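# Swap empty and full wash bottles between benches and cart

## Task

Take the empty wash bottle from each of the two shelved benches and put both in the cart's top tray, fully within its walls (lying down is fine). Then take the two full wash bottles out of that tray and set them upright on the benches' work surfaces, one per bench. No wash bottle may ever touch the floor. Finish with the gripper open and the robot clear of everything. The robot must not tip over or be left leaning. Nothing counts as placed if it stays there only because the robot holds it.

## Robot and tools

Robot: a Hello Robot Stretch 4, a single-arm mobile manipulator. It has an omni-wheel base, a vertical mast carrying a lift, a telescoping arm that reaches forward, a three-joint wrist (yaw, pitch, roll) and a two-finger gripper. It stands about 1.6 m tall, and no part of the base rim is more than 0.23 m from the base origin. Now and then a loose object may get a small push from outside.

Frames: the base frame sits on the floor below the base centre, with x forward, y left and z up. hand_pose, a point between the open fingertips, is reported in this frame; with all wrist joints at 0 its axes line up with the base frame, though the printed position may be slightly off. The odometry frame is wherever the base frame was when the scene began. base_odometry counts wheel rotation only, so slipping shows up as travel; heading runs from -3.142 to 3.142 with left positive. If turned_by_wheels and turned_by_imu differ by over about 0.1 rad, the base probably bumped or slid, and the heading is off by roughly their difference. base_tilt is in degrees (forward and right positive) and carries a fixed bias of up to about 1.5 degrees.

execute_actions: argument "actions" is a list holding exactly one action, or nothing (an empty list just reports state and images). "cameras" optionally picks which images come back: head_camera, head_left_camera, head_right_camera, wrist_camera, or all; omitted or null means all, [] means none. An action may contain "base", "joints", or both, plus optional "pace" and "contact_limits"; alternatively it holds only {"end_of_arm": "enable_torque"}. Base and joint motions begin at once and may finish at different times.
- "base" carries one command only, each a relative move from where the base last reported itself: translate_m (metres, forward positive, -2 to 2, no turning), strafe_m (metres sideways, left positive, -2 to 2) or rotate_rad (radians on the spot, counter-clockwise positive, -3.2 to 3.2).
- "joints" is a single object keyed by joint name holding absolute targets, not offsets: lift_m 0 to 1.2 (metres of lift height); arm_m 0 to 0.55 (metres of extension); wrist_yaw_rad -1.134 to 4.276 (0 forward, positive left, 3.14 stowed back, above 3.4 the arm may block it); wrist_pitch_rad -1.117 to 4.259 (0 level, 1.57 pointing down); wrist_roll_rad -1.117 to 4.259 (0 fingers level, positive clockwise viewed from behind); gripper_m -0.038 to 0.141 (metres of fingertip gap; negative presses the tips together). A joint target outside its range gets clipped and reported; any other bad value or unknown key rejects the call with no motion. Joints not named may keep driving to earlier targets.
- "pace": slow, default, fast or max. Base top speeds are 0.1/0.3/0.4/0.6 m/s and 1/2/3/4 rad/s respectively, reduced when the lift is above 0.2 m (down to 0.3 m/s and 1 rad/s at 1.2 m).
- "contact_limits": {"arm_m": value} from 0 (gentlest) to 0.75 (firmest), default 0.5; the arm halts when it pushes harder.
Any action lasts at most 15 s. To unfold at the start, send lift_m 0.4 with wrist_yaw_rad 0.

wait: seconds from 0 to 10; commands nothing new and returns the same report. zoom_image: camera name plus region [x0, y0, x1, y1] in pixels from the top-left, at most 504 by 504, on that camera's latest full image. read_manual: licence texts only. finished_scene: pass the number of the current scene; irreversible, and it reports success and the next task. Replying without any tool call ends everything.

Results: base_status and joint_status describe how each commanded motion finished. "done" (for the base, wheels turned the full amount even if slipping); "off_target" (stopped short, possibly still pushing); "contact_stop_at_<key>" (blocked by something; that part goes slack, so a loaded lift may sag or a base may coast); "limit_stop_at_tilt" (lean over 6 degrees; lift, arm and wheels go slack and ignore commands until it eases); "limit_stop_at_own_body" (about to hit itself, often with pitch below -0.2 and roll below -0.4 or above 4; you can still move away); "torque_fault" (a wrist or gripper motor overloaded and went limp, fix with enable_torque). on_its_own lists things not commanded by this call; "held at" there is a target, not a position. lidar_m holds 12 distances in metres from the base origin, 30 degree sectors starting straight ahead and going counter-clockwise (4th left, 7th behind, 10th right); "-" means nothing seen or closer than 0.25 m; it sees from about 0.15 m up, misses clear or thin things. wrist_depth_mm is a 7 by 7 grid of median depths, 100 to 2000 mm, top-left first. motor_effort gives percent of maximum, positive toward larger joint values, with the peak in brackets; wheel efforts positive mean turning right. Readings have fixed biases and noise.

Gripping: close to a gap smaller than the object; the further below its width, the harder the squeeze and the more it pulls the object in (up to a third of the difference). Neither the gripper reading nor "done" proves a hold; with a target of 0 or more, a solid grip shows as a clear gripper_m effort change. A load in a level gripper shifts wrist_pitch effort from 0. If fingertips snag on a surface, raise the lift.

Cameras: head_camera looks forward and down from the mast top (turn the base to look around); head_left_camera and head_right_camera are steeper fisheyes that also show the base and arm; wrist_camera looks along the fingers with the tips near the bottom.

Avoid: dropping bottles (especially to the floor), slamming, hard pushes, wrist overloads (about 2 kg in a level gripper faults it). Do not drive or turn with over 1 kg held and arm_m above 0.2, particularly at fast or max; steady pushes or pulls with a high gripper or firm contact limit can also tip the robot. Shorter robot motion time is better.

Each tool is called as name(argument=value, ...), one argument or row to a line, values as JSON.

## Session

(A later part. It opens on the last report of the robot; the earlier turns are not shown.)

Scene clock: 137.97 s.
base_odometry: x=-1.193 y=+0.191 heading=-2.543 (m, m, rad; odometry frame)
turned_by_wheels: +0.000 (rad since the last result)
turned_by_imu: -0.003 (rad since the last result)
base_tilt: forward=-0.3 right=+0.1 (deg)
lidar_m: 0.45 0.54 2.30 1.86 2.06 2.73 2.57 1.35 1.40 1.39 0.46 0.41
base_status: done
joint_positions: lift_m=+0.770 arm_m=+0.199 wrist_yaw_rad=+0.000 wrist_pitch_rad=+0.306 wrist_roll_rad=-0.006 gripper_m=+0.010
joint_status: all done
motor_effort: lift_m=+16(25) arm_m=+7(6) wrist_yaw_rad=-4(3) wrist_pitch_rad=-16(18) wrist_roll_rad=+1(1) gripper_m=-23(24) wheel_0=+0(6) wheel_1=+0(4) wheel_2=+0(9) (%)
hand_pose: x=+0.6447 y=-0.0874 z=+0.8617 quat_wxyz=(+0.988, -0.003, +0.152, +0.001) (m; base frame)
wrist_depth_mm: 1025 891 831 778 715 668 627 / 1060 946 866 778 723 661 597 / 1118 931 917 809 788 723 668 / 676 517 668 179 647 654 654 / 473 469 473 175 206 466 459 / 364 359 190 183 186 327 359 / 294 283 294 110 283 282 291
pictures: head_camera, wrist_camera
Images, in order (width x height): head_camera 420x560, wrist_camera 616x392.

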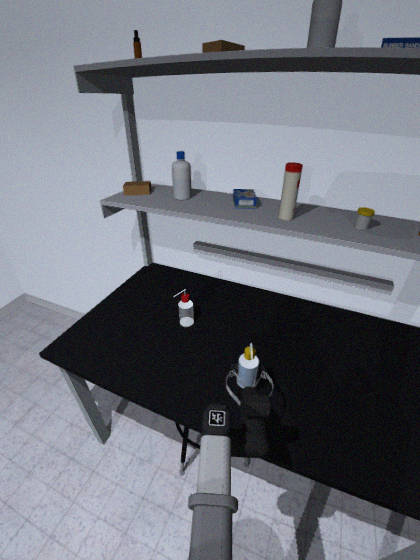

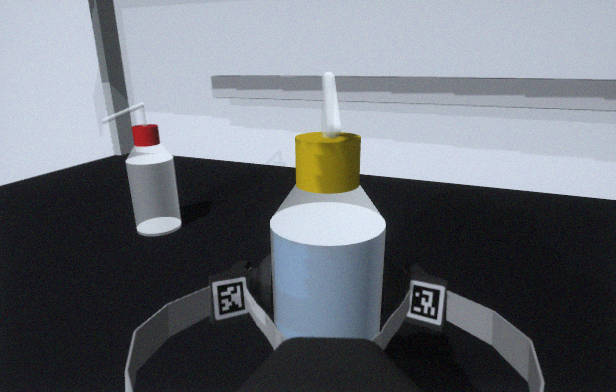

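execute_actions(
  actions=[
    {"joints":{"lift_m":0.73},"pace":"slow"},
  ],
  cameras=[],
)

execute_actions(
  actions=[
    {"joints":{"gripper_m":0.11}},
  ],
  cameras=[],
)

execute_actions(
  actions=[
    {"joints":{"arm_m":0.08,"lift_m":0.74},"pace":"fast"},
  ],
  cameras=[],
)

execute_actions(
  actions=[
    {"base":{"strafe_m":0.24}},
  ],
  cameras=[],
)

execute_actions(
  actions=[
    {"joints":{"arm_m":0.4,"lift_m":0.732},"pace":"fast"},
  ],
  cameras=["wrist_camera","head_camera"],
)

Scene clock: 148.43 s.
base_odometry: x=-1.193 y=+0.191 heading=-2.543 (m, m, rad; odometry frame)
turned_by_wheels: +0.000 (rad since the last result)
turned_by_imu: -0.001 (rad since the last result)
base_tilt: forward=-0.3 right=+0.0 (deg)
lidar_m: 0.44 0.53 2.32 1.84 2.08 2.73 2.54 1.35 1.38 1.39 0.49 0.42
base_status: not commanded
joint_positions: lift_m=+0.730 arm_m=+0.199 wrist_yaw_rad=+0.000 wrist_pitch_rad=+0.306 wrist_roll_rad=-0.006 gripper_m=+0.010
joint_status: all done
motor_effort: lift_m=+16(16) arm_m=+7(7) wrist_yaw_rad=-2(2) wrist_pitch_rad=-17(17) wrist_roll_rad=+1(2) gripper_m=-17(19) wheel_0=+0(0) wheel_1=+0(0) wheel_2=+0(1) (%)
hand_pose: x=+0.6447 y=-0.0874 z=+0.8217 quat_wxyz=(+0.988, -0.003, +0.152, +0.001) (m; base frame)
wrist_depth_mm: 1008 904 842 759 732 668 627 / 1078 931 878 788 732 683 647 / 1098 500 891 723 768 723 683 / 549 500 549 179 544 530 535 / 387 382 387 175 206 379 382 / 297 296 190 183 186 268 291 / 241 232 242 110 231 231 234
pictures: none
No camera images: the call's "cameras" was empty. Leave "cameras" out to get every camera's image.

Scene clock: 150.27 s.
base_odometry: x=-1.193 y=+0.191 heading=-2.543 (m, m, rad; odometry frame)
turned_by_wheels: +0.000 (rad since the last result)
turned_by_imu: +0.000 (rad since the last result)
base_tilt: forward=-0.3 right=+0.1 (deg)
lidar_m: 0.45 0.53 2.32 1.85 2.06 2.73 2.54 1.36 1.40 1.40 0.48 0.43
base_status: not commanded
joint_positions: lift_m=+0.730 arm_m=+0.199 wrist_yaw_rad=+0.000 wrist_pitch_rad=+0.303 wrist_roll_rad=-0.006 gripper_m=+0.110
joint_status: all done
motor_effort: lift_m=+16(16) arm_m=+7(7) wrist_yaw_rad=-2(4) wrist_pitch_rad=-9(16) wrist_roll_rad=+1(1) gripper_m=-1(19) wheel_0=+0(0) wheel_1=+0(0) wheel_2=+0(1) (%)
hand_pose: x=+0.6449 y=-0.0874 z=+0.8225 quat_wxyz=(+0.989, -0.003, +0.151, +0.000) (m; base frame)
wrist_depth_mm: 1008 904 842 768 732 683 634 / 1060 931 891 788 741 647 580 / 1118 500 878 798 768 723 676 / 554 504 549 193 554 549 544 / 392 392 387 190 364 387 387 / 301 301 215 197 206 274 298 / 244 239 244 110 242 234 240
pictures: none
No camera images: the call's "cameras" was empty. Leave "cameras" out to get every camera's image.

Scene clock: 151.43 s.
base_odometry: x=-1.193 y=+0.191 heading=-2.543 (m, m, rad; odometry frame)
turned_by_wheels: +0.000 (rad since the last result)
turned_by_imu: +0.000 (rad since the last result)
base_tilt: forward=-0.5 right=+0.1 (deg)
lidar_m: 0.45 0.55 2.31 1.84 2.08 2.73 2.55 1.33 1.38 1.40 0.47 0.42
base_status: not commanded
joint_positions: lift_m=+0.740 arm_m=+0.081 wrist_yaw_rad=+0.000 wrist_pitch_rad=+0.303 wrist_roll_rad=-0.006 gripper_m=+0.110
joint_status: all done
motor_effort: lift_m=+26(25) arm_m=-7(8) wrist_yaw_rad=-2(3) wrist_pitch_rad=-7(8) wrist_roll_rad=+1(1) gripper_m=+2(0) wheel_0=+0(0) wheel_1=+0(0) wheel_2=-1(1) (%)
hand_pose: x=+0.5276 y=-0.0875 z=+0.8318 quat_wxyz=(+0.989, -0.003, +0.151, +0.000) (m; base frame)
wrist_depth_mm: 1160 1025 960 878 820 759 715 / 1229 1060 1008 891 820 788 732 / 1255 1042 891 878 878 820 768 / 591 591 585 307 585 580 585 / 413 413 410 324 410 407 404 / 319 317 215 317 290 287 314 / 256 253 257 110 256 247 254
pictures: none
No camera images: the call's "cameras" was empty. Leave "cameras" out to get every camera's image.

Scene clock: 153.53 s.
base_odometry: x=-1.058 y=-0.007 heading=-2.543 (m, m, rad; odometry frame)
turned_by_wheels: +0.000 (rad since the last result)
turned_by_imu: +0.000 (rad since the last result)
base_tilt: forward=-0.4 right=+0.0 (deg)
lidar_m: 0.51 0.63 2.09 1.59 1.82 2.62 3.02 1.49 1.61 0.92 0.57 0.49
base_status: done
joint_positions: lift_m=+0.740 arm_m=+0.081 wrist_yaw_rad=+0.000 wrist_pitch_rad=+0.303 wrist_roll_rad=-0.006 gripper_m=+0.110
joint_status: not commanded
motor_effort: lift_m=+25(26) arm_m=-7(8) wrist_yaw_rad=-3(3) wrist_pitch_rad=-8(8) wrist_roll_rad=+1(1) gripper_m=-3(3) wheel_0=-1(10) wheel_1=-1(9) wheel_2=+0(1) (%)
hand_pose: x=+0.5276 y=-0.0874 z=+0.8318 quat_wxyz=(+0.989, -0.003, +0.151, +0.000) (m; base frame)
wrist_depth_mm: 1229 1098 1008 960 878 820 778 / 1308 1182 1078 991 917 842 778 / 1397 1255 1025 788 917 878 820 / 597 591 585 585 580 580 496 / 415 413 415 413 410 404 338 / 353 319 214 317 289 287 314 / 1205 1182 278 110 257 246 255
pictures: none
No camera images: the call's "cameras" was empty. Leave "cameras" out to get every camera's image.

Scene clock: 155.27 s.
base_odometry: x=-1.058 y=-0.007 heading=-2.543 (m, m, rad; odometry frame)
turned_by_wheels: +0.000 (rad since the last result)
turned_by_imu: +0.000 (rad since the last result)
base_tilt: forward=-0.2 right=+0.1 (deg)
lidar_m: 0.53 0.64 2.08 1.59 1.80 2.64 3.02 1.48 1.62 0.91 0.55 0.51
base_status: not commanded
joint_positions: lift_m=+0.732 arm_m=+0.399 wrist_yaw_rad=+0.000 wrist_pitch_rad=+0.302 wrist_roll_rad=-0.006 gripper_m=+0.110
joint_status: all done
motor_effort: lift_m=+15(23) arm_m=+8(7) wrist_yaw_rad=-2(2) wrist_pitch_rad=-6(7) wrist_roll_rad=+1(1) gripper_m=+2(1) wheel_0=-1(1) wheel_1=-1(1) wheel_2=+0(0) (%)
hand_pose: x=+0.8450 y=-0.0874 z=+0.8248 quat_wxyz=(+0.989, -0.003, +0.151, +0.001) (m; base frame)
wrist_depth_mm: 866 788 715 661 609 574 539 / 931 842 741 691 585 535 500 / 960 878 768 723 668 621 574 / 1025 564 564 281 559 554 549 / 397 394 394 294 373 392 389 / 303 304 214 298 277 276 298 / 245 242 246 110 244 236 242
pictures: head_camera, wrist_camera
Images, in order (width x height): head_camera 420x560, wrist_camera 616x392.

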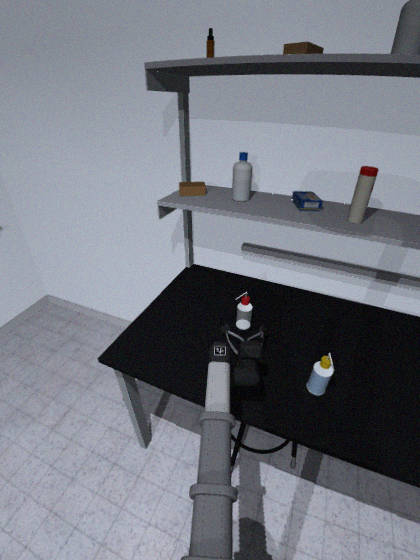

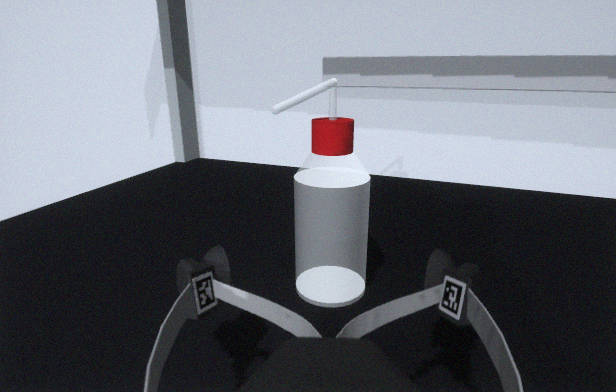

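execute_actions(
  actions=[
    {"joints":{"arm_m":0.495}},
  ],
  cameras=[],
)

execute_actions(
  actions=[
    {"joints":{"gripper_m":0.02}},
  ],
  cameras=[],
)

execute_actions(
  actions=[
    {"joints":{"lift_m":0.78}},
  ],
  cameras=["wrist_camera"],
)

execute_actions(
  actions=[
    {"base":{"translate_m":-1.14},"joints":{"arm_m":0},"pace":"fast"},
  ],
  cameras=[],
)

execute_actions(
  actions=[
    {"base":{"rotate_rad":-1.9}},
  ],
  cameras=[],
)

execute_actions(
  actions=[
    {"base":{"translate_m":0.25},"joints":{"arm_m":0.25}},
  ],
  cameras=["wrist_camera","head_camera"],
)

Scene clock: 178.47 s.
base_odometry: x=-1.058 y=-0.007 heading=-2.543 (m, m, rad; odometry frame)
turned_by_wheels: +0.000 (rad since the last result)
turned_by_imu: -0.001 (rad since the last result)
base_tilt: forward=-0.2 right=-0.2 (deg)
lidar_m: 0.51 0.64 2.10 1.61 1.81 2.65 3.04 1.46 1.62 0.91 0.57 0.50
base_status: not commanded
joint_positions: lift_m=+0.732 arm_m=+0.494 wrist_yaw_rad=+0.000 wrist_pitch_rad=+0.302 wrist_roll_rad=-0.006 gripper_m=+0.110
joint_status: all done
motor_effort: lift_m=+15(16) arm_m=+8(9) wrist_yaw_rad=-3(4) wrist_pitch_rad=-6(7) wrist_roll_rad=+1(1) gripper_m=+0(1) wheel_0=-1(0) wheel_1=-1(1) wheel_2=+0(0) (%)
hand_pose: x=+0.9400 y=-0.0874 z=+0.8248 quat_wxyz=(+0.989, -0.003, +0.151, +0.000) (m; base frame)
wrist_depth_mm: 750 676 627 574 535 496 469 / 809 715 654 597 492 459 424 / 854 759 683 597 574 535 504 / 891 564 559 194 512 549 521 / 397 392 394 188 223 392 387 / 300 303 216 194 197 276 300 / 245 240 246 110 244 236 243
pictures: none
No camera images: the call's "cameras" was empty. Leave "cameras" out to get every camera's image.

Scene clock: 180.20 s.
base_odometry: x=-1.058 y=-0.007 heading=-2.543 (m, m, rad; odometry frame)
turned_by_wheels: +0.000 (rad since the last result)
turned_by_imu: +0.000 (rad since the last result)
base_tilt: forward=-0.3 right=+0.0 (deg)
lidar_m: 0.50 0.63 2.07 1.59 1.80 2.65 3.02 1.50 1.62 0.91 0.58 0.49
base_status: not commanded
joint_positions: lift_m=+0.732 arm_m=+0.494 wrist_yaw_rad=+0.000 wrist_pitch_rad=+0.302 wrist_roll_rad=-0.006 gripper_m=+0.020
joint_status: all done
motor_effort: lift_m=+15(15) arm_m=+8(8) wrist_yaw_rad=-1(4) wrist_pitch_rad=-6(7) wrist_roll_rad=+1(2) gripper_m=-16(19) wheel_0=-1(1) wheel_1=-1(1) wheel_2=+0(0) (%)
hand_pose: x=+0.9400 y=-0.0874 z=+0.8248 quat_wxyz=(+0.989, -0.003, +0.151, +0.000) (m; base frame)
wrist_depth_mm: 750 683 634 574 535 500 466 / 809 723 654 591 496 459 421 / 854 768 691 603 580 535 508 / 904 559 559 178 559 544 517 / 394 394 394 174 209 389 387 / 303 301 189 181 187 286 298 / 246 236 246 110 244 235 242
pictures: none
No camera images: the call's "cameras" was empty. Leave "cameras" out to get every camera's image.

Scene clock: 181.30 s.
base_odometry: x=-1.058 y=-0.007 heading=-2.543 (m, m, rad; odometry frame)
turned_by_wheels: +0.000 (rad since the last result)
turned_by_imu: +0.000 (rad since the last result)
base_tilt: forward=-0.3 right=+0.0 (deg)
lidar_m: 0.51 0.61 2.09 1.61 1.81 2.63 3.04 1.49 1.61 0.92 0.58 0.51
base_status: not commanded
joint_positions: lift_m=+0.780 arm_m=+0.494 wrist_yaw_rad=+0.000 wrist_pitch_rad=+0.302 wrist_roll_rad=-0.006 gripper_m=+0.020
joint_status: all done
motor_effort: lift_m=+26(27) arm_m=+8(8) wrist_yaw_rad=-1(3) wrist_pitch_rad=-7(7) wrist_roll_rad=+1(1) gripper_m=-16(17) wheel_0=+0(1) wheel_1=-1(1) wheel_2=+0(0) (%)
hand_pose: x=+0.9399 y=-0.0874 z=+0.8718 quat_wxyz=(+0.989, -0.003, +0.151, +0.000) (m; base frame)
wrist_depth_mm: 750 676 621 580 535 496 466 / 798 723 654 585 539 504 477 / 831 759 683 597 580 530 500 / 931 788 699 178 597 559 525 / 525 492 500 174 208 488 492 / 382 379 191 181 187 359 375 / 307 296 309 110 307 293 304
pictures: wrist_camera
Images, in order (width x height): wrist_camera 616x392.

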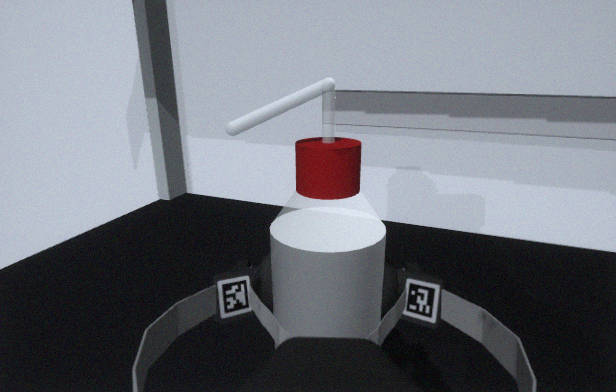

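Scene clock: 185.57 s.
base_odometry: x=-0.116 y=+0.635 heading=-2.543 (m, m, rad; odometry frame)
turned_by_wheels: +0.000 (rad since the last result)
turned_by_imu: +0.004 (rad since the last result)
base_tilt: forward=-0.2 right=-0.2 (deg)
lidar_m: 0.41 2.78 1.82 1.85 1.77 1.55 1.57 1.45 0.84 0.85 1.53 1.57
base_status: done
joint_positions: lift_m=+0.780 arm_m=+0.001 wrist_yaw_rad=+0.000 wrist_pitch_rad=+0.303 wrist_roll_rad=-0.006 gripper_m=+0.020
joint_status: all done
motor_effort: lift_m=+26(26) arm_m=-8(9) wrist_yaw_rad=-1(3) wrist_pitch_rad=-8(9) wrist_roll_rad=+1(1) gripper_m=-18(17) wheel_0=-1(8) wheel_1=-1(9) wheel_2=+0(11) (%)
hand_pose: x=+0.4476 y=-0.0875 z=+0.8717 quat_wxyz=(+0.989, -0.003, +0.151, +0.000) (m; base frame)
wrist_depth_mm: - - - - 1863 1756 1661 / - - - - - 1863 1708 / - - - 1430 1430 1281 1205 / - - - 178 - - 1808 / - - - 174 210 - 1863 / 1618 1576 189 180 187 1537 1537 / 1308 1255 1308 110 1336 1255 1308
pictures: none
No camera images: the call's "cameras" was empty. Leave "cameras" out to get every camera's image.

Scene clock: 187.80 s.
base_odometry: x=-0.116 y=+0.635 heading=+1.841 (m, m, rad; odometry frame)
turned_by_wheels: -1.900 (rad since the last result)
turned_by_imu: -1.869 (rad since the last result)
base_tilt: forward=-0.4 right=+0.0 (deg)
lidar_m: 0.41 0.90 1.65 1.57 1.67 2.56 1.87 1.96 1.65 1.58 1.79 1.33
base_status: done
joint_positions: lift_m=+0.780 arm_m=+0.001 wrist_yaw_rad=+0.000 wrist_pitch_rad=+0.303 wrist_roll_rad=-0.006 gripper_m=+0.020
joint_status: not commanded
motor_effort: lift_m=+26(26) arm_m=-8(8) wrist_yaw_rad=-3(3) wrist_pitch_rad=-8(8) wrist_roll_rad=+1(1) gripper_m=-15(18) wheel_0=+2(7) wheel_1=+1(4) wheel_2=+0(8) (%)
hand_pose: x=+0.4476 y=-0.0874 z=+0.8717 quat_wxyz=(+0.989, -0.003, +0.151, +0.000) (m; base frame)
wrist_depth_mm: 960 946 960 946 960 917 931 / 1008 991 991 960 976 976 931 / 1060 1060 1025 1008 1042 1025 976 / 1098 1098 917 179 1042 1060 1042 / 1182 1160 699 174 210 1098 1098 / 1229 1205 189 181 187 1138 1182 / 1281 1281 788 110 1205 1229 1205
pictures: none
No camera images: the call's "cameras" was empty. Leave "cameras" out to get every camera's image.

Scene clock: 190.07 s.
base_odometry: x=-0.183 y=+0.876 heading=+1.841 (m, m, rad; odometry frame)
turned_by_wheels: +0.000 (rad since the last result)
turned_by_imu: -0.001 (rad since the last result)
base_tilt: forward=-0.2 right=+0.1 (deg)
lidar_m: 0.61 0.65 1.45 1.57 1.66 2.82 2.11 2.21 1.67 1.57 1.44 0.63
base_status: done
joint_positions: lift_m=+0.780 arm_m=+0.249 wrist_yaw_rad=+0.000 wrist_pitch_rad=+0.303 wrist_roll_rad=-0.006 gripper_m=+0.020
joint_status: all done
motor_effort: lift_m=+25(25) arm_m=+7(9) wrist_yaw_rad=-4(2) wrist_pitch_rad=-8(8) wrist_roll_rad=+1(1) gripper_m=-15(15) wheel_0=+1(6) wheel_1=+0(1) wheel_2=+2(10) (%)
hand_pose: x=+0.6950 y=-0.0874 z=+0.8718 quat_wxyz=(+0.989, -0.003, +0.151, +0.001) (m; base frame)
wrist_depth_mm: 508 496 500 500 488 484 477 / 530 525 517 508 512 508 496 / 549 549 544 525 535 530 525 / 585 574 574 178 554 554 554 / 615 521 597 174 208 585 580 / 640 439 190 180 186 603 615 / 424 427 387 110 410 647 640
pictures: head_camera, wrist_camera
Images, in order (width x height): head_camera 420x560, wrist_camera 616x392.

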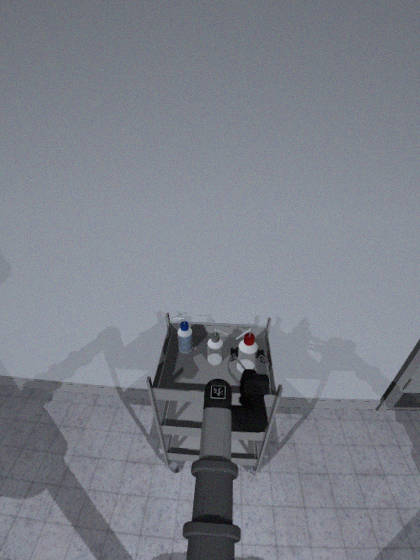

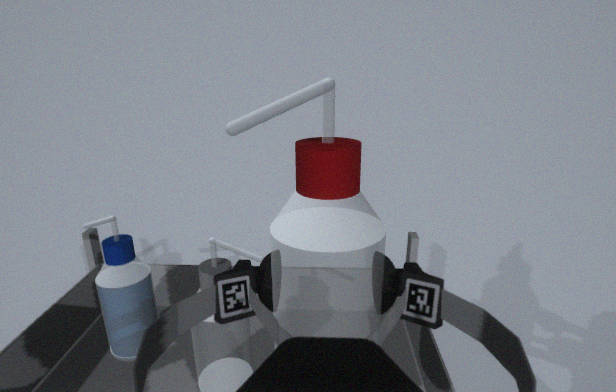

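execute_actions(
  actions=[
    {"base":{"strafe_m":-0.015},"joints":{"arm_m":0.3,"lift_m":0.67}},
  ],
  cameras=[],
)

execute_actions(
  actions=[
    {"joints":{"arm_m":0.375,"lift_m":0.635},"pace":"slow"},
  ],
  cameras=[],
)

execute_actions(
  actions=[
    {"joints":{"gripper_m":0.078}},
  ],
  cameras=["wrist_camera"],
)

execute_actions(
  actions=[
    {"joints":{"arm_m":0.24,"lift_m":0.685}},
  ],
  cameras=[],
)

execute_actions(
  actions=[
    {"base":{"strafe_m":0.26}},
  ],
  cameras=["wrist_camera","head_camera"],
)

Scene clock: 202.37 s.
base_odometry: x=-0.169 y=+0.880 heading=+1.841 (m, m, rad; odometry frame)
turned_by_wheels: +0.000 (rad since the last result)
turned_by_imu: -0.001 (rad since the last result)
base_tilt: forward=-0.3 right=+0.1 (deg)
lidar_m: 0.60 0.62 1.47 1.57 1.66 2.81 2.12 2.19 1.65 1.57 1.42 0.63
base_status: done
joint_positions: lift_m=+0.670 arm_m=+0.299 wrist_yaw_rad=+0.000 wrist_pitch_rad=+0.303 wrist_roll_rad=-0.006 gripper_m=+0.020
joint_status: all done
motor_effort: lift_m=+15(23) arm_m=+8(7) wrist_yaw_rad=-3(1) wrist_pitch_rad=-8(8) wrist_roll_rad=+1(1) gripper_m=-22(15) wheel_0=+1(9) wheel_1=-2(8) wheel_2=+0(2) (%)
hand_pose: x=+0.7449 y=-0.0874 z=+0.7626 quat_wxyz=(+0.989, -0.003, +0.151, +0.000) (m; base frame)
wrist_depth_mm: 459 455 449 449 442 436 439 / 477 477 469 462 462 462 459 / 496 500 492 484 484 477 477 / 347 449 508 178 500 504 500 / 357 364 304 174 208 530 525 / 362 347 190 181 187 544 564 / 296 287 297 110 296 224 585
pictures: none
No camera images: the call's "cameras" was empty. Leave "cameras" out to get every camera's image.

Scene clock: 204.37 s.
base_odometry: x=-0.169 y=+0.880 heading=+1.841 (m, m, rad; odometry frame)
turned_by_wheels: +0.000 (rad since the last result)
turned_by_imu: +0.000 (rad since the last result)
base_tilt: forward=-0.4 right=+0.1 (deg)
lidar_m: 0.59 0.61 1.46 1.57 1.69 2.85 2.11 2.22 1.63 1.57 1.43 0.65
base_status: not commanded
joint_positions: lift_m=+0.635 arm_m=+0.374 wrist_yaw_rad=+0.000 wrist_pitch_rad=+0.303 wrist_roll_rad=-0.006 gripper_m=+0.020
joint_status: all done
motor_effort: lift_m=+15(15) arm_m=+8(10) wrist_yaw_rad=-2(2) wrist_pitch_rad=-8(8) wrist_roll_rad=+1(1) gripper_m=-18(17) wheel_0=+1(1) wheel_1=-2(2) wheel_2=+0(0) (%)
hand_pose: x=+0.8199 y=-0.0875 z=+0.7277 quat_wxyz=(+0.989, -0.003, +0.151, +0.000) (m; base frame)
wrist_depth_mm: 384 384 382 379 375 373 370 / 407 399 399 392 392 392 384 / 427 415 418 407 407 404 407 / 281 211 430 178 357 424 427 / 277 204 373 174 209 445 445 / 283 213 190 181 187 210 473 / 249 226 248 110 248 224 492
pictures: none
No camera images: the call's "cameras" was empty. Leave "cameras" out to get every camera's image.

Scene clock: 205.73 s.
base_odometry: x=-0.169 y=+0.880 heading=+1.841 (m, m, rad; odometry frame)
turned_by_wheels: +0.000 (rad since the last result)
turned_by_imu: +0.000 (rad since the last result)
base_tilt: forward=-0.3 right=-0.1 (deg)
lidar_m: 0.62 0.64 1.48 1.56 1.65 2.83 2.11 2.20 1.65 1.56 1.42 0.64
base_status: not commanded
joint_positions: lift_m=+0.635 arm_m=+0.374 wrist_yaw_rad=+0.000 wrist_pitch_rad=+0.303 wrist_roll_rad=-0.006 gripper_m=+0.078
joint_status: all done
motor_effort: lift_m=+15(15) arm_m=+8(8) wrist_yaw_rad=-2(3) wrist_pitch_rad=-7(7) wrist_roll_rad=+1(1) gripper_m=-1(23) wheel_0=+1(1) wheel_1=-2(2) wheel_2=+0(0) (%)
hand_pose: x=+0.8199 y=-0.0875 z=+0.7277 quat_wxyz=(+0.989, -0.003, +0.151, +0.000) (m; base frame)
wrist_depth_mm: 389 384 379 379 377 373 368 / 407 402 399 394 394 387 389 / 424 418 418 413 407 410 404 / 282 208 427 191 353 427 424 / 277 204 368 186 225 442 449 / 283 215 199 192 196 211 469 / 250 223 250 110 249 195 488
pictures: wrist_camera
Images, in order (width x height): wrist_camera 616x392.

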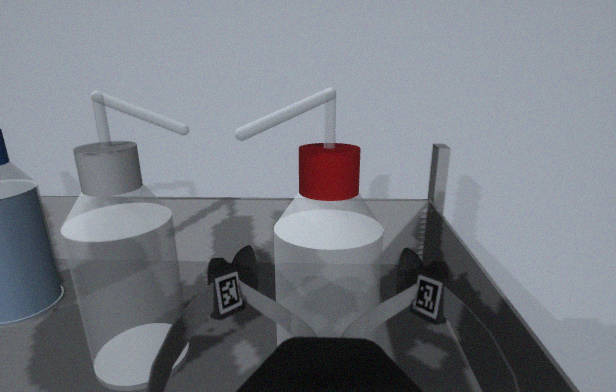

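Scene clock: 207.17 s.
base_odometry: x=-0.169 y=+0.880 heading=+1.841 (m, m, rad; odometry frame)
turned_by_wheels: +0.000 (rad since the last result)
turned_by_imu: +0.000 (rad since the last result)
base_tilt: forward=-0.2 right=+0.0 (deg)
lidar_m: 0.59 0.62 1.47 1.57 1.66 2.82 2.11 2.21 1.66 1.56 1.37 0.64
base_status: not commanded
joint_positions: lift_m=+0.685 arm_m=+0.241 wrist_yaw_rad=+0.000 wrist_pitch_rad=+0.303 wrist_roll_rad=-0.006 gripper_m=+0.078
joint_status: all done
motor_effort: lift_m=+26(27) arm_m=-8(10) wrist_yaw_rad=-3(2) wrist_pitch_rad=-7(8) wrist_roll_rad=+1(1) gripper_m=-3(1) wheel_0=+1(0) wheel_1=-2(2) wheel_2=+0(0) (%)
hand_pose: x=+0.6876 y=-0.0874 z=+0.7768 quat_wxyz=(+0.989, -0.003, +0.151, +0.000) (m; base frame)
wrist_depth_mm: 512 508 504 496 500 492 484 / 539 530 530 521 517 517 512 / 559 554 549 549 539 535 539 / 580 512 500 345 559 564 554 / 442 424 347 332 473 603 585 / 392 389 200 345 325 615 627 / 317 304 315 110 314 265 174
pictures: none
No camera images: the call's "cameras" was empty. Leave "cameras" out to get every camera's image.

Scene clock: 209.33 s.
base_odometry: x=-0.419 y=+0.811 heading=+1.841 (m, m, rad; odometry frame)
turned_by_wheels: +0.000 (rad since the last result)
turned_by_imu: +0.000 (rad since the last result)
base_tilt: forward=-0.1 right=+0.1 (deg)
lidar_m: 0.60 1.04 1.46 1.31 1.38 2.84 2.11 2.22 1.92 1.81 1.45 0.63
base_status: done
joint_positions: lift_m=+0.685 arm_m=+0.241 wrist_yaw_rad=+0.000 wrist_pitch_rad=+0.303 wrist_roll_rad=-0.006 gripper_m=+0.078
joint_status: not commanded
motor_effort: lift_m=+26(26) arm_m=-8(8) wrist_yaw_rad=-1(2) wrist_pitch_rad=-7(7) wrist_roll_rad=+1(1) gripper_m=-4(3) wheel_0=+0(9) wheel_1=+0(7) wheel_2=+0(0) (%)
hand_pose: x=+0.6876 y=-0.0874 z=+0.7768 quat_wxyz=(+0.989, -0.003, +0.151, +0.000) (m; base frame)
wrist_depth_mm: 512 504 504 496 500 492 488 / 535 530 521 521 517 512 512 / 564 554 554 544 544 539 530 / 597 591 574 407 564 342 549 / 627 621 603 418 477 343 445 / 661 647 200 389 353 353 355 / 707 676 296 110 314 303 310
pictures: head_camera, wrist_camera
Images, in order (width x height): head_camera 420x560, wrist_camera 616x392.

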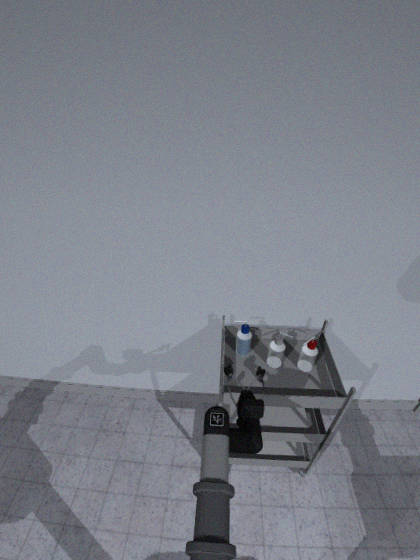

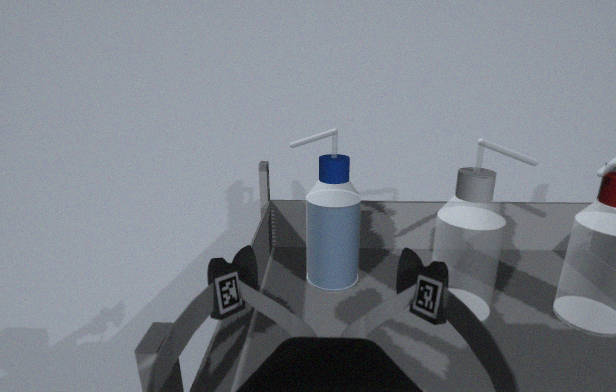

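execute_actions(
  actions=[
    {"base":{"strafe_m":-0.008},"joints":{"arm_m":0.44,"lift_m":0.655},"pace":"slow"},
  ],
  cameras=["wrist_camera"],
)

execute_actions(
  actions=[
    {"joints":{"lift_m":0.632},"pace":"slow"},
  ],
  cameras=["wrist_camera","head_camera"],
)

Scene clock: 219.90 s.
base_odometry: x=-0.412 y=+0.813 heading=+1.841 (m, m, rad; odometry frame)
turned_by_wheels: +0.000 (rad since the last result)
turned_by_imu: -0.001 (rad since the last result)
base_tilt: forward=-0.2 right=+0.0 (deg)
lidar_m: 0.60 1.08 1.44 1.31 1.42 2.83 2.11 2.22 1.89 1.81 1.46 0.64
base_status: done
joint_positions: lift_m=+0.655 arm_m=+0.439 wrist_yaw_rad=+0.000 wrist_pitch_rad=+0.303 wrist_roll_rad=-0.006 gripper_m=+0.078
joint_status: all done
motor_effort: lift_m=+15(26) arm_m=+8(6) wrist_yaw_rad=-2(2) wrist_pitch_rad=-7(7) wrist_roll_rad=+1(1) gripper_m=-5(2) wheel_0=+3(5) wheel_1=-2(0) wheel_2=+0(2) (%)
hand_pose: x=+0.8849 y=-0.0874 z=+0.7477 quat_wxyz=(+0.989, -0.003, +0.151, +0.000) (m; base frame)
wrist_depth_mm: 329 325 324 320 319 314 312 / 343 342 338 336 332 327 325 / 359 357 353 347 347 345 342 / 379 373 368 359 364 362 357 / 399 394 382 195 298 301 298 / 421 418 200 190 194 307 303 / 449 436 257 110 276 265 168
pictures: wrist_camera
Images, in order (width x height): wrist_camera 616x392.

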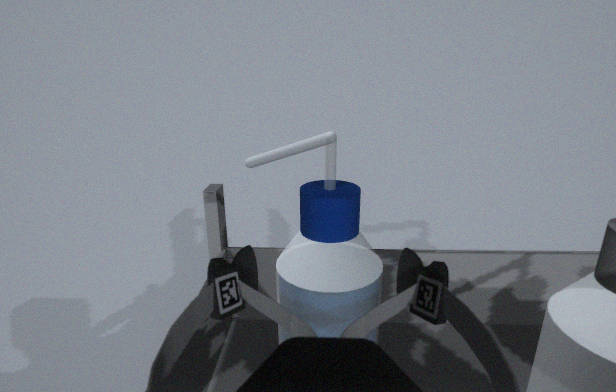

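Scene clock: 220.87 s.
base_odometry: x=-0.412 y=+0.813 heading=+1.841 (m, m, rad; odometry frame)
turned_by_wheels: +0.000 (rad since the last result)
turned_by_imu: +0.000 (rad since the last result)
base_tilt: forward=-0.3 right=+0.1 (deg)
lidar_m: 0.60 1.07 1.44 1.32 1.40 2.84 2.12 2.22 1.90 1.80 1.45 0.63
base_status: not commanded
joint_positions: lift_m=+0.632 arm_m=+0.439 wrist_yaw_rad=+0.000 wrist_pitch_rad=+0.303 wrist_roll_rad=-0.006 gripper_m=+0.078
joint_status: all done
motor_effort: lift_m=+15(15) arm_m=+8(8) wrist_yaw_rad=-2(3) wrist_pitch_rad=-7(7) wrist_roll_rad=+1(1) gripper_m=-4(4) wheel_0=+2(2) wheel_1=-2(2) wheel_2=+0(0) (%)
hand_pose: x=+0.8849 y=-0.0874 z=+0.7247 quat_wxyz=(+0.989, -0.003, +0.151, +0.000) (m; base frame)
wrist_depth_mm: 327 325 322 320 315 314 314 / 342 342 338 332 332 329 327 / 362 359 353 345 349 345 342 / 377 375 368 188 364 362 357 / 399 394 298 183 216 296 290 / 424 415 200 190 194 286 175 / 449 177 237 110 244 235 168
pictures: head_camera, wrist_camera
Images, in order (width x height): head_camera 420x560, wrist_camera 616x392.

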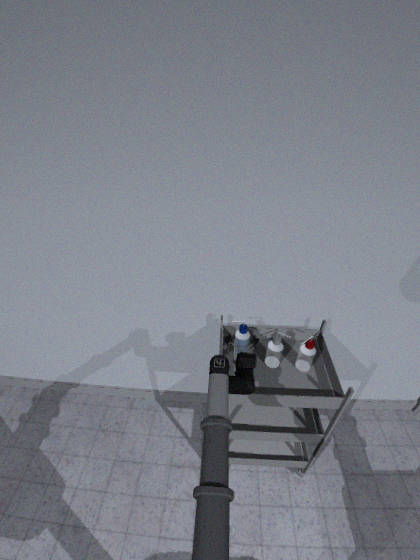

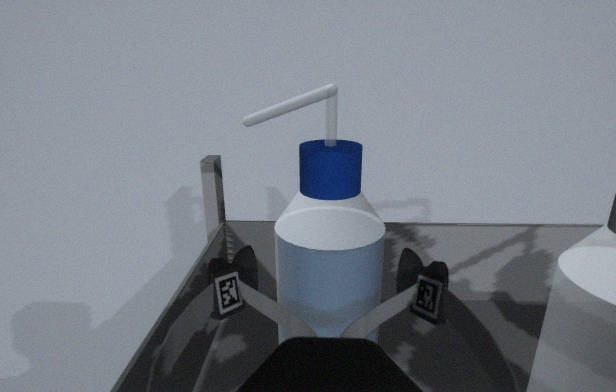

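execute_actions(
  actions=[
    {"joints":{"gripper_m":0.015}},
  ],
  cameras=[],
)

execute_actions(
  actions=[
    {"joints":{"lift_m":0.78}},
  ],
  cameras=["wrist_camera"],
)

execute_actions(
  actions=[
    {"joints":{"arm_m":0},"pace":"fast"},
  ],
  cameras=[],
)

execute_actions(
  actions=[
    {"base":{"rotate_rad":-1.8}},
  ],
  cameras=[],
)

execute_actions(
  actions=[
    {"base":{"translate_m":1.2},"joints":{"arm_m":0.4},"pace":"fast"},
  ],
  cameras=["wrist_camera","head_camera"],
)

Scene clock: 231.07 s.
base_odometry: x=-0.412 y=+0.813 heading=+1.841 (m, m, rad; odometry frame)
turned_by_wheels: +0.000 (rad since the last result)
turned_by_imu: -0.001 (rad since the last result)
base_tilt: forward=-0.2 right=+0.0 (deg)
lidar_m: 0.59 1.07 1.45 1.33 1.40 2.82 2.09 2.23 1.91 1.81 1.45 0.64
base_status: not commanded
joint_positions: lift_m=+0.632 arm_m=+0.439 wrist_yaw_rad=+0.000 wrist_pitch_rad=+0.305 wrist_roll_rad=-0.006 gripper_m=+0.015
joint_status: all done
motor_effort: lift_m=+15(15) arm_m=+8(8) wrist_yaw_rad=-2(2) wrist_pitch_rad=-15(15) wrist_roll_rad=+1(2) gripper_m=-19(18) wheel_0=+3(2) wheel_1=-2(2) wheel_2=+0(0) (%)
hand_pose: x=+0.8847 y=-0.0874 z=+0.7240 quat_wxyz=(+0.988, -0.003, +0.152, +0.000) (m; base frame)
wrist_depth_mm: 327 325 322 320 317 315 312 / 343 340 338 332 330 329 325 / 364 357 351 343 347 345 343 / 382 375 368 173 359 362 359 / 402 399 298 170 210 296 291 / 424 415 189 175 185 282 174 / 452 191 234 110 233 231 168
pictures: none
No camera images: the call's "cameras" was empty. Leave "cameras" out to get every camera's image.

Scene clock: 232.77 s.
base_odometry: x=-0.412 y=+0.813 heading=+1.841 (m, m, rad; odometry frame)
turned_by_wheels: +0.000 (rad since the last result)
turned_by_imu: +0.000 (rad since the last result)
base_tilt: forward=-0.3 right=-0.1 (deg)
lidar_m: 0.62 1.06 1.46 1.33 1.41 2.85 2.12 2.17 1.92 1.80 1.45 0.62
base_status: not commanded
joint_positions: lift_m=+0.779 arm_m=+0.439 wrist_yaw_rad=+0.000 wrist_pitch_rad=+0.306 wrist_roll_rad=-0.006 gripper_m=+0.015
joint_status: all done
motor_effort: lift_m=+27(28) arm_m=+8(8) wrist_yaw_rad=-3(2) wrist_pitch_rad=-16(17) wrist_roll_rad=+1(1) gripper_m=-17(17) wheel_0=+2(2) wheel_1=-2(2) wheel_2=+0(0) (%)
hand_pose: x=+0.8847 y=-0.0874 z=+0.8708 quat_wxyz=(+0.988, -0.003, +0.152, +0.000) (m; base frame)
wrist_depth_mm: 327 327 322 320 315 315 310 / 342 340 338 330 332 330 327 / 359 355 353 343 347 347 342 / 377 375 373 173 364 364 362 / 402 397 387 169 209 377 379 / 427 415 189 176 184 394 399 / 449 442 433 110 342 338 413
pictures: wrist_camera
Images, in order (width x height): wrist_camera 616x392.

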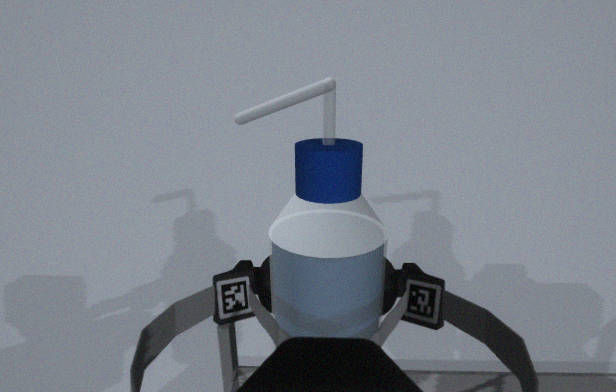

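Scene clock: 234.77 s.
base_odometry: x=-0.412 y=+0.813 heading=+1.841 (m, m, rad; odometry frame)
turned_by_wheels: +0.000 (rad since the last result)
turned_by_imu: +0.000 (rad since the last result)
base_tilt: forward=-0.3 right=-0.1 (deg)
lidar_m: 0.37 1.07 1.46 1.32 1.40 2.83 2.11 2.21 1.90 1.80 1.44 0.63
base_status: not commanded
joint_positions: lift_m=+0.779 arm_m=+0.001 wrist_yaw_rad=+0.000 wrist_pitch_rad=+0.306 wrist_roll_rad=-0.006 gripper_m=+0.015
joint_status: all done
motor_effort: lift_m=+27(27) arm_m=-8(8) wrist_yaw_rad=-1(3) wrist_pitch_rad=-17(17) wrist_roll_rad=+1(1) gripper_m=-15(16) wheel_0=+2(3) wheel_1=-2(2) wheel_2=+0(0) (%)
hand_pose: x=+0.4473 y=-0.0875 z=+0.8708 quat_wxyz=(+0.988, -0.003, +0.152, +0.000) (m; base frame)
wrist_depth_mm: 732 723 723 715 707 699 707 / 750 759 750 741 750 732 732 / 809 798 788 768 778 768 768 / 842 854 831 173 750 798 798 / 904 878 878 170 210 627 820 / 946 946 189 176 184 442 442 / 1025 1008 976 110 741 732 931
pictures: none
No camera images: the call's "cameras" was empty. Leave "cameras" out to get every camera's image.

Scene clock: 236.93 s.
base_odometry: x=-0.412 y=+0.813 heading=+0.041 (m, m, rad; odometry frame)
turned_by_wheels: -1.800 (rad since the last result)
turned_by_imu: -1.770 (rad since the last result)
base_tilt: forward=-0.3 right=+0.0 (deg)
lidar_m: 0.43 1.82 0.70 0.61 1.02 1.24 1.34 1.33 1.63 2.10 2.09 2.08
base_status: done
joint_positions: lift_m=+0.779 arm_m=+0.001 wrist_yaw_rad=+0.000 wrist_pitch_rad=+0.306 wrist_roll_rad=-0.006 gripper_m=+0.015
joint_status: not commanded
motor_effort: lift_m=+27(27) arm_m=-8(8) wrist_yaw_rad=-2(4) wrist_pitch_rad=-17(17) wrist_roll_rad=+1(1) gripper_m=-21(18) wheel_0=+1(4) wheel_1=-1(6) wheel_2=+1(11) (%)
hand_pose: x=+0.4474 y=-0.0875 z=+0.8708 quat_wxyz=(+0.988, -0.003, +0.152, +0.000) (m; base frame)
wrist_depth_mm: 1921 - - - - - - / - - - - - - - / - - 1618 1576 - - - / - - - 174 - - - / - - - 170 210 - - / 1576 1618 189 176 185 1499 1576 / 1308 1255 1308 110 1255 1229 1281
pictures: none
No camera images: the call's "cameras" was empty. Leave "cameras" out to get every camera's image.

Scene clock: 241.33 s.
base_odometry: x=+0.788 y=+0.862 heading=+0.041 (m, m, rad; odometry frame)
turned_by_wheels: +0.000 (rad since the last result)
turned_by_imu: -0.005 (rad since the last result)
base_tilt: forward=-0.3 right=-0.1 (deg)
lidar_m: 0.63 0.65 0.79 1.22 1.27 1.11 2.82 2.53 2.09 1.83 1.23 0.76
base_status: done
joint_positions: lift_m=+0.779 arm_m=+0.399 wrist_yaw_rad=+0.000 wrist_pitch_rad=+0.306 wrist_roll_rad=-0.006 gripper_m=+0.015
joint_status: all done
motor_effort: lift_m=+27(27) arm_m=+7(8) wrist_yaw_rad=-1(1) wrist_pitch_rad=-16(17) wrist_roll_rad=+1(1) gripper_m=-18(20) wheel_0=+1(7) wheel_1=-1(9) wheel_2=+2(11) (%)
hand_pose: x=+0.8448 y=-0.0874 z=+0.8709 quat_wxyz=(+0.988, -0.003, +0.152, +0.000) (m; base frame)
wrist_depth_mm: 691 715 732 778 798 831 866 / 707 715 732 768 820 878 904 / 732 768 820 820 878 904 917 / 699 683 699 173 691 676 683 / 492 488 488 169 209 480 480 / 377 373 189 176 184 355 373 / 307 294 303 110 293 291 303
pictures: head_camera, wrist_camera
Images, in order (width x height): head_camera 420x560, wrist_camera 616x392.

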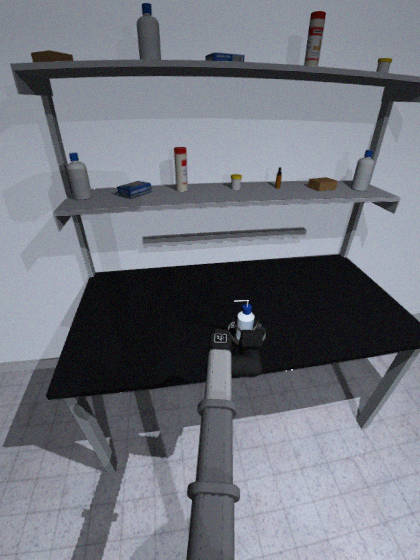

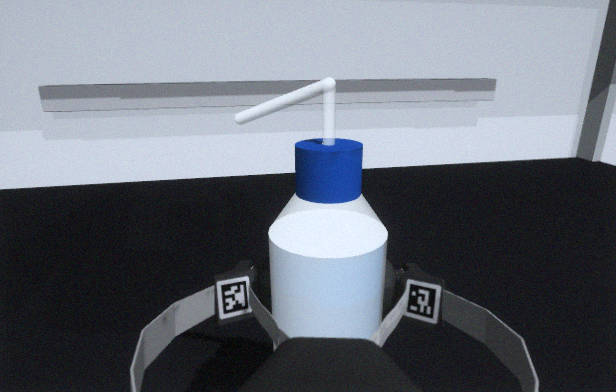

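execute_actions(
  actions=[
    {"joints":{"lift_m":0.731,"arm_m":0.46},"pace":"slow"},
  ],
  cameras=[],
)

execute_actions(
  actions=[
    {"joints":{"gripper_m":0.1}},
  ],
  cameras=[],
)

execute_actions(
  actions=[
    {"joints":{"arm_m":0,"lift_m":0.74},"pace":"fast"},
  ],
  cameras=["head_camera"],
)

finished_scene(
  scene=1,
)

Scene clock: 250.27 s.
base_odometry: x=+0.788 y=+0.862 heading=+0.041 (m, m, rad; odometry frame)
turned_by_wheels: +0.000 (rad since the last result)
turned_by_imu: -0.001 (rad since the last result)
base_tilt: forward=-0.3 right=-0.1 (deg)
lidar_m: 0.64 0.64 0.78 1.23 1.28 1.12 2.81 2.54 2.09 1.80 1.23 0.74
base_status: not commanded
joint_positions: lift_m=+0.731 arm_m=+0.459 wrist_yaw_rad=+0.000 wrist_pitch_rad=+0.306 wrist_roll_rad=-0.006 gripper_m=+0.015
joint_status: all done
motor_effort: lift_m=+16(26) arm_m=+8(10) wrist_yaw_rad=-4(3) wrist_pitch_rad=-16(16) wrist_roll_rad=+1(1) gripper_m=-16(20) wheel_0=+1(1) wheel_1=-1(1) wheel_2=+2(3) (%)
hand_pose: x=+0.9047 y=-0.0874 z=+0.8228 quat_wxyz=(+0.988, -0.003, +0.152, +0.000) (m; base frame)
wrist_depth_mm: 634 668 699 715 750 759 809 / 609 683 715 683 778 820 854 / 699 732 750 732 809 842 866 / 554 554 544 173 544 544 535 / 389 389 387 170 210 379 379 / 297 296 189 176 185 279 293 / 240 233 242 110 232 229 239
pictures: none
No camera images: the call's "cameras" was empty. Leave "cameras" out to get every camera's image.

Scene clock: 251.93 s.
base_odometry: x=+0.788 y=+0.862 heading=+0.041 (m, m, rad; odometry frame)
turned_by_wheels: +0.000 (rad since the last result)
turned_by_imu: +0.000 (rad since the last result)
base_tilt: forward=-0.2 right=+0.3 (deg)
lidar_m: 0.62 0.64 0.79 1.25 1.27 1.11 2.83 2.56 2.10 1.83 1.20 0.74
base_status: not commanded
joint_positions: lift_m=+0.731 arm_m=+0.459 wrist_yaw_rad=+0.000 wrist_pitch_rad=+0.303 wrist_roll_rad=-0.006 gripper_m=+0.100
joint_status: all done
motor_effort: lift_m=+16(16) arm_m=+8(8) wrist_yaw_rad=-1(3) wrist_pitch_rad=-7(16) wrist_roll_rad=+2(1) gripper_m=-3(17) wheel_0=+1(1) wheel_1=-1(1) wheel_2=+3(2) (%)
hand_pose: x=+0.9049 y=-0.0874 z=+0.8236 quat_wxyz=(+0.989, -0.003, +0.151, +0.000) (m; base frame)
wrist_depth_mm: 634 661 683 715 759 768 798 / 615 634 661 676 778 809 866 / 676 715 759 750 809 842 878 / 569 559 554 186 554 554 549 / 394 389 394 183 347 387 384 / 301 301 201 188 198 274 297 / 244 236 246 110 243 234 241
pictures: none
No camera images: the call's "cameras" was empty. Leave "cameras" out to get every camera's image.

Scene clock: 253.97 s.
base_odometry: x=+0.788 y=+0.862 heading=+0.041 (m, m, rad; odometry frame)
turned_by_wheels: +0.000 (rad since the last result)
turned_by_imu: +0.000 (rad since the last result)
base_tilt: forward=-0.4 right=+0.1 (deg)
lidar_m: 0.64 0.64 0.79 1.25 1.26 1.12 2.77 2.55 2.10 1.84 1.23 0.73
base_status: not commanded
joint_positions: lift_m=+0.740 arm_m=+0.001 wrist_yaw_rad=+0.000 wrist_pitch_rad=+0.303 wrist_roll_rad=-0.006 gripper_m=+0.100
joint_status: all done
motor_effort: lift_m=+26(26) arm_m=-8(5) wrist_yaw_rad=-2(4) wrist_pitch_rad=-7(7) wrist_roll_rad=+1(2) gripper_m=-4(4) wheel_0=+1(1) wheel_1=-1(1) wheel_2=+2(2) (%)
hand_pose: x=+0.4476 y=-0.0875 z=+0.8318 quat_wxyz=(+0.989, -0.003, +0.151, +0.000) (m; base frame)
wrist_depth_mm: 1008 1025 1078 1118 1182 1205 1255 / 1042 1078 1138 1160 1229 1281 1336 / 1078 1042 1025 798 1008 1008 1025 / 597 585 591 591 585 580 591 / 442 473 462 525 559 580 1576 / 1229 1229 202 1336 1366 1430 1537 / 1255 1205 1255 110 1281 1205 1255
pictures: head_camera
Images, in order (width x height): head_camera 420x560.

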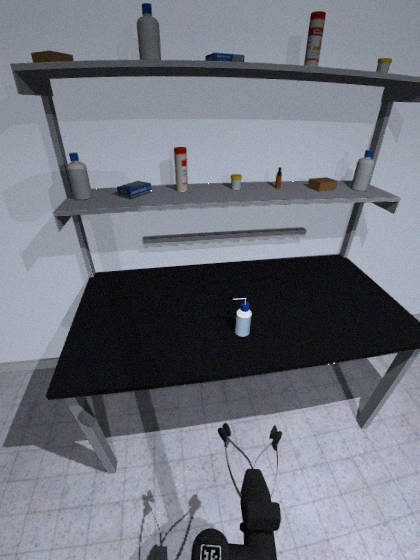

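The scene is finished: the task was done.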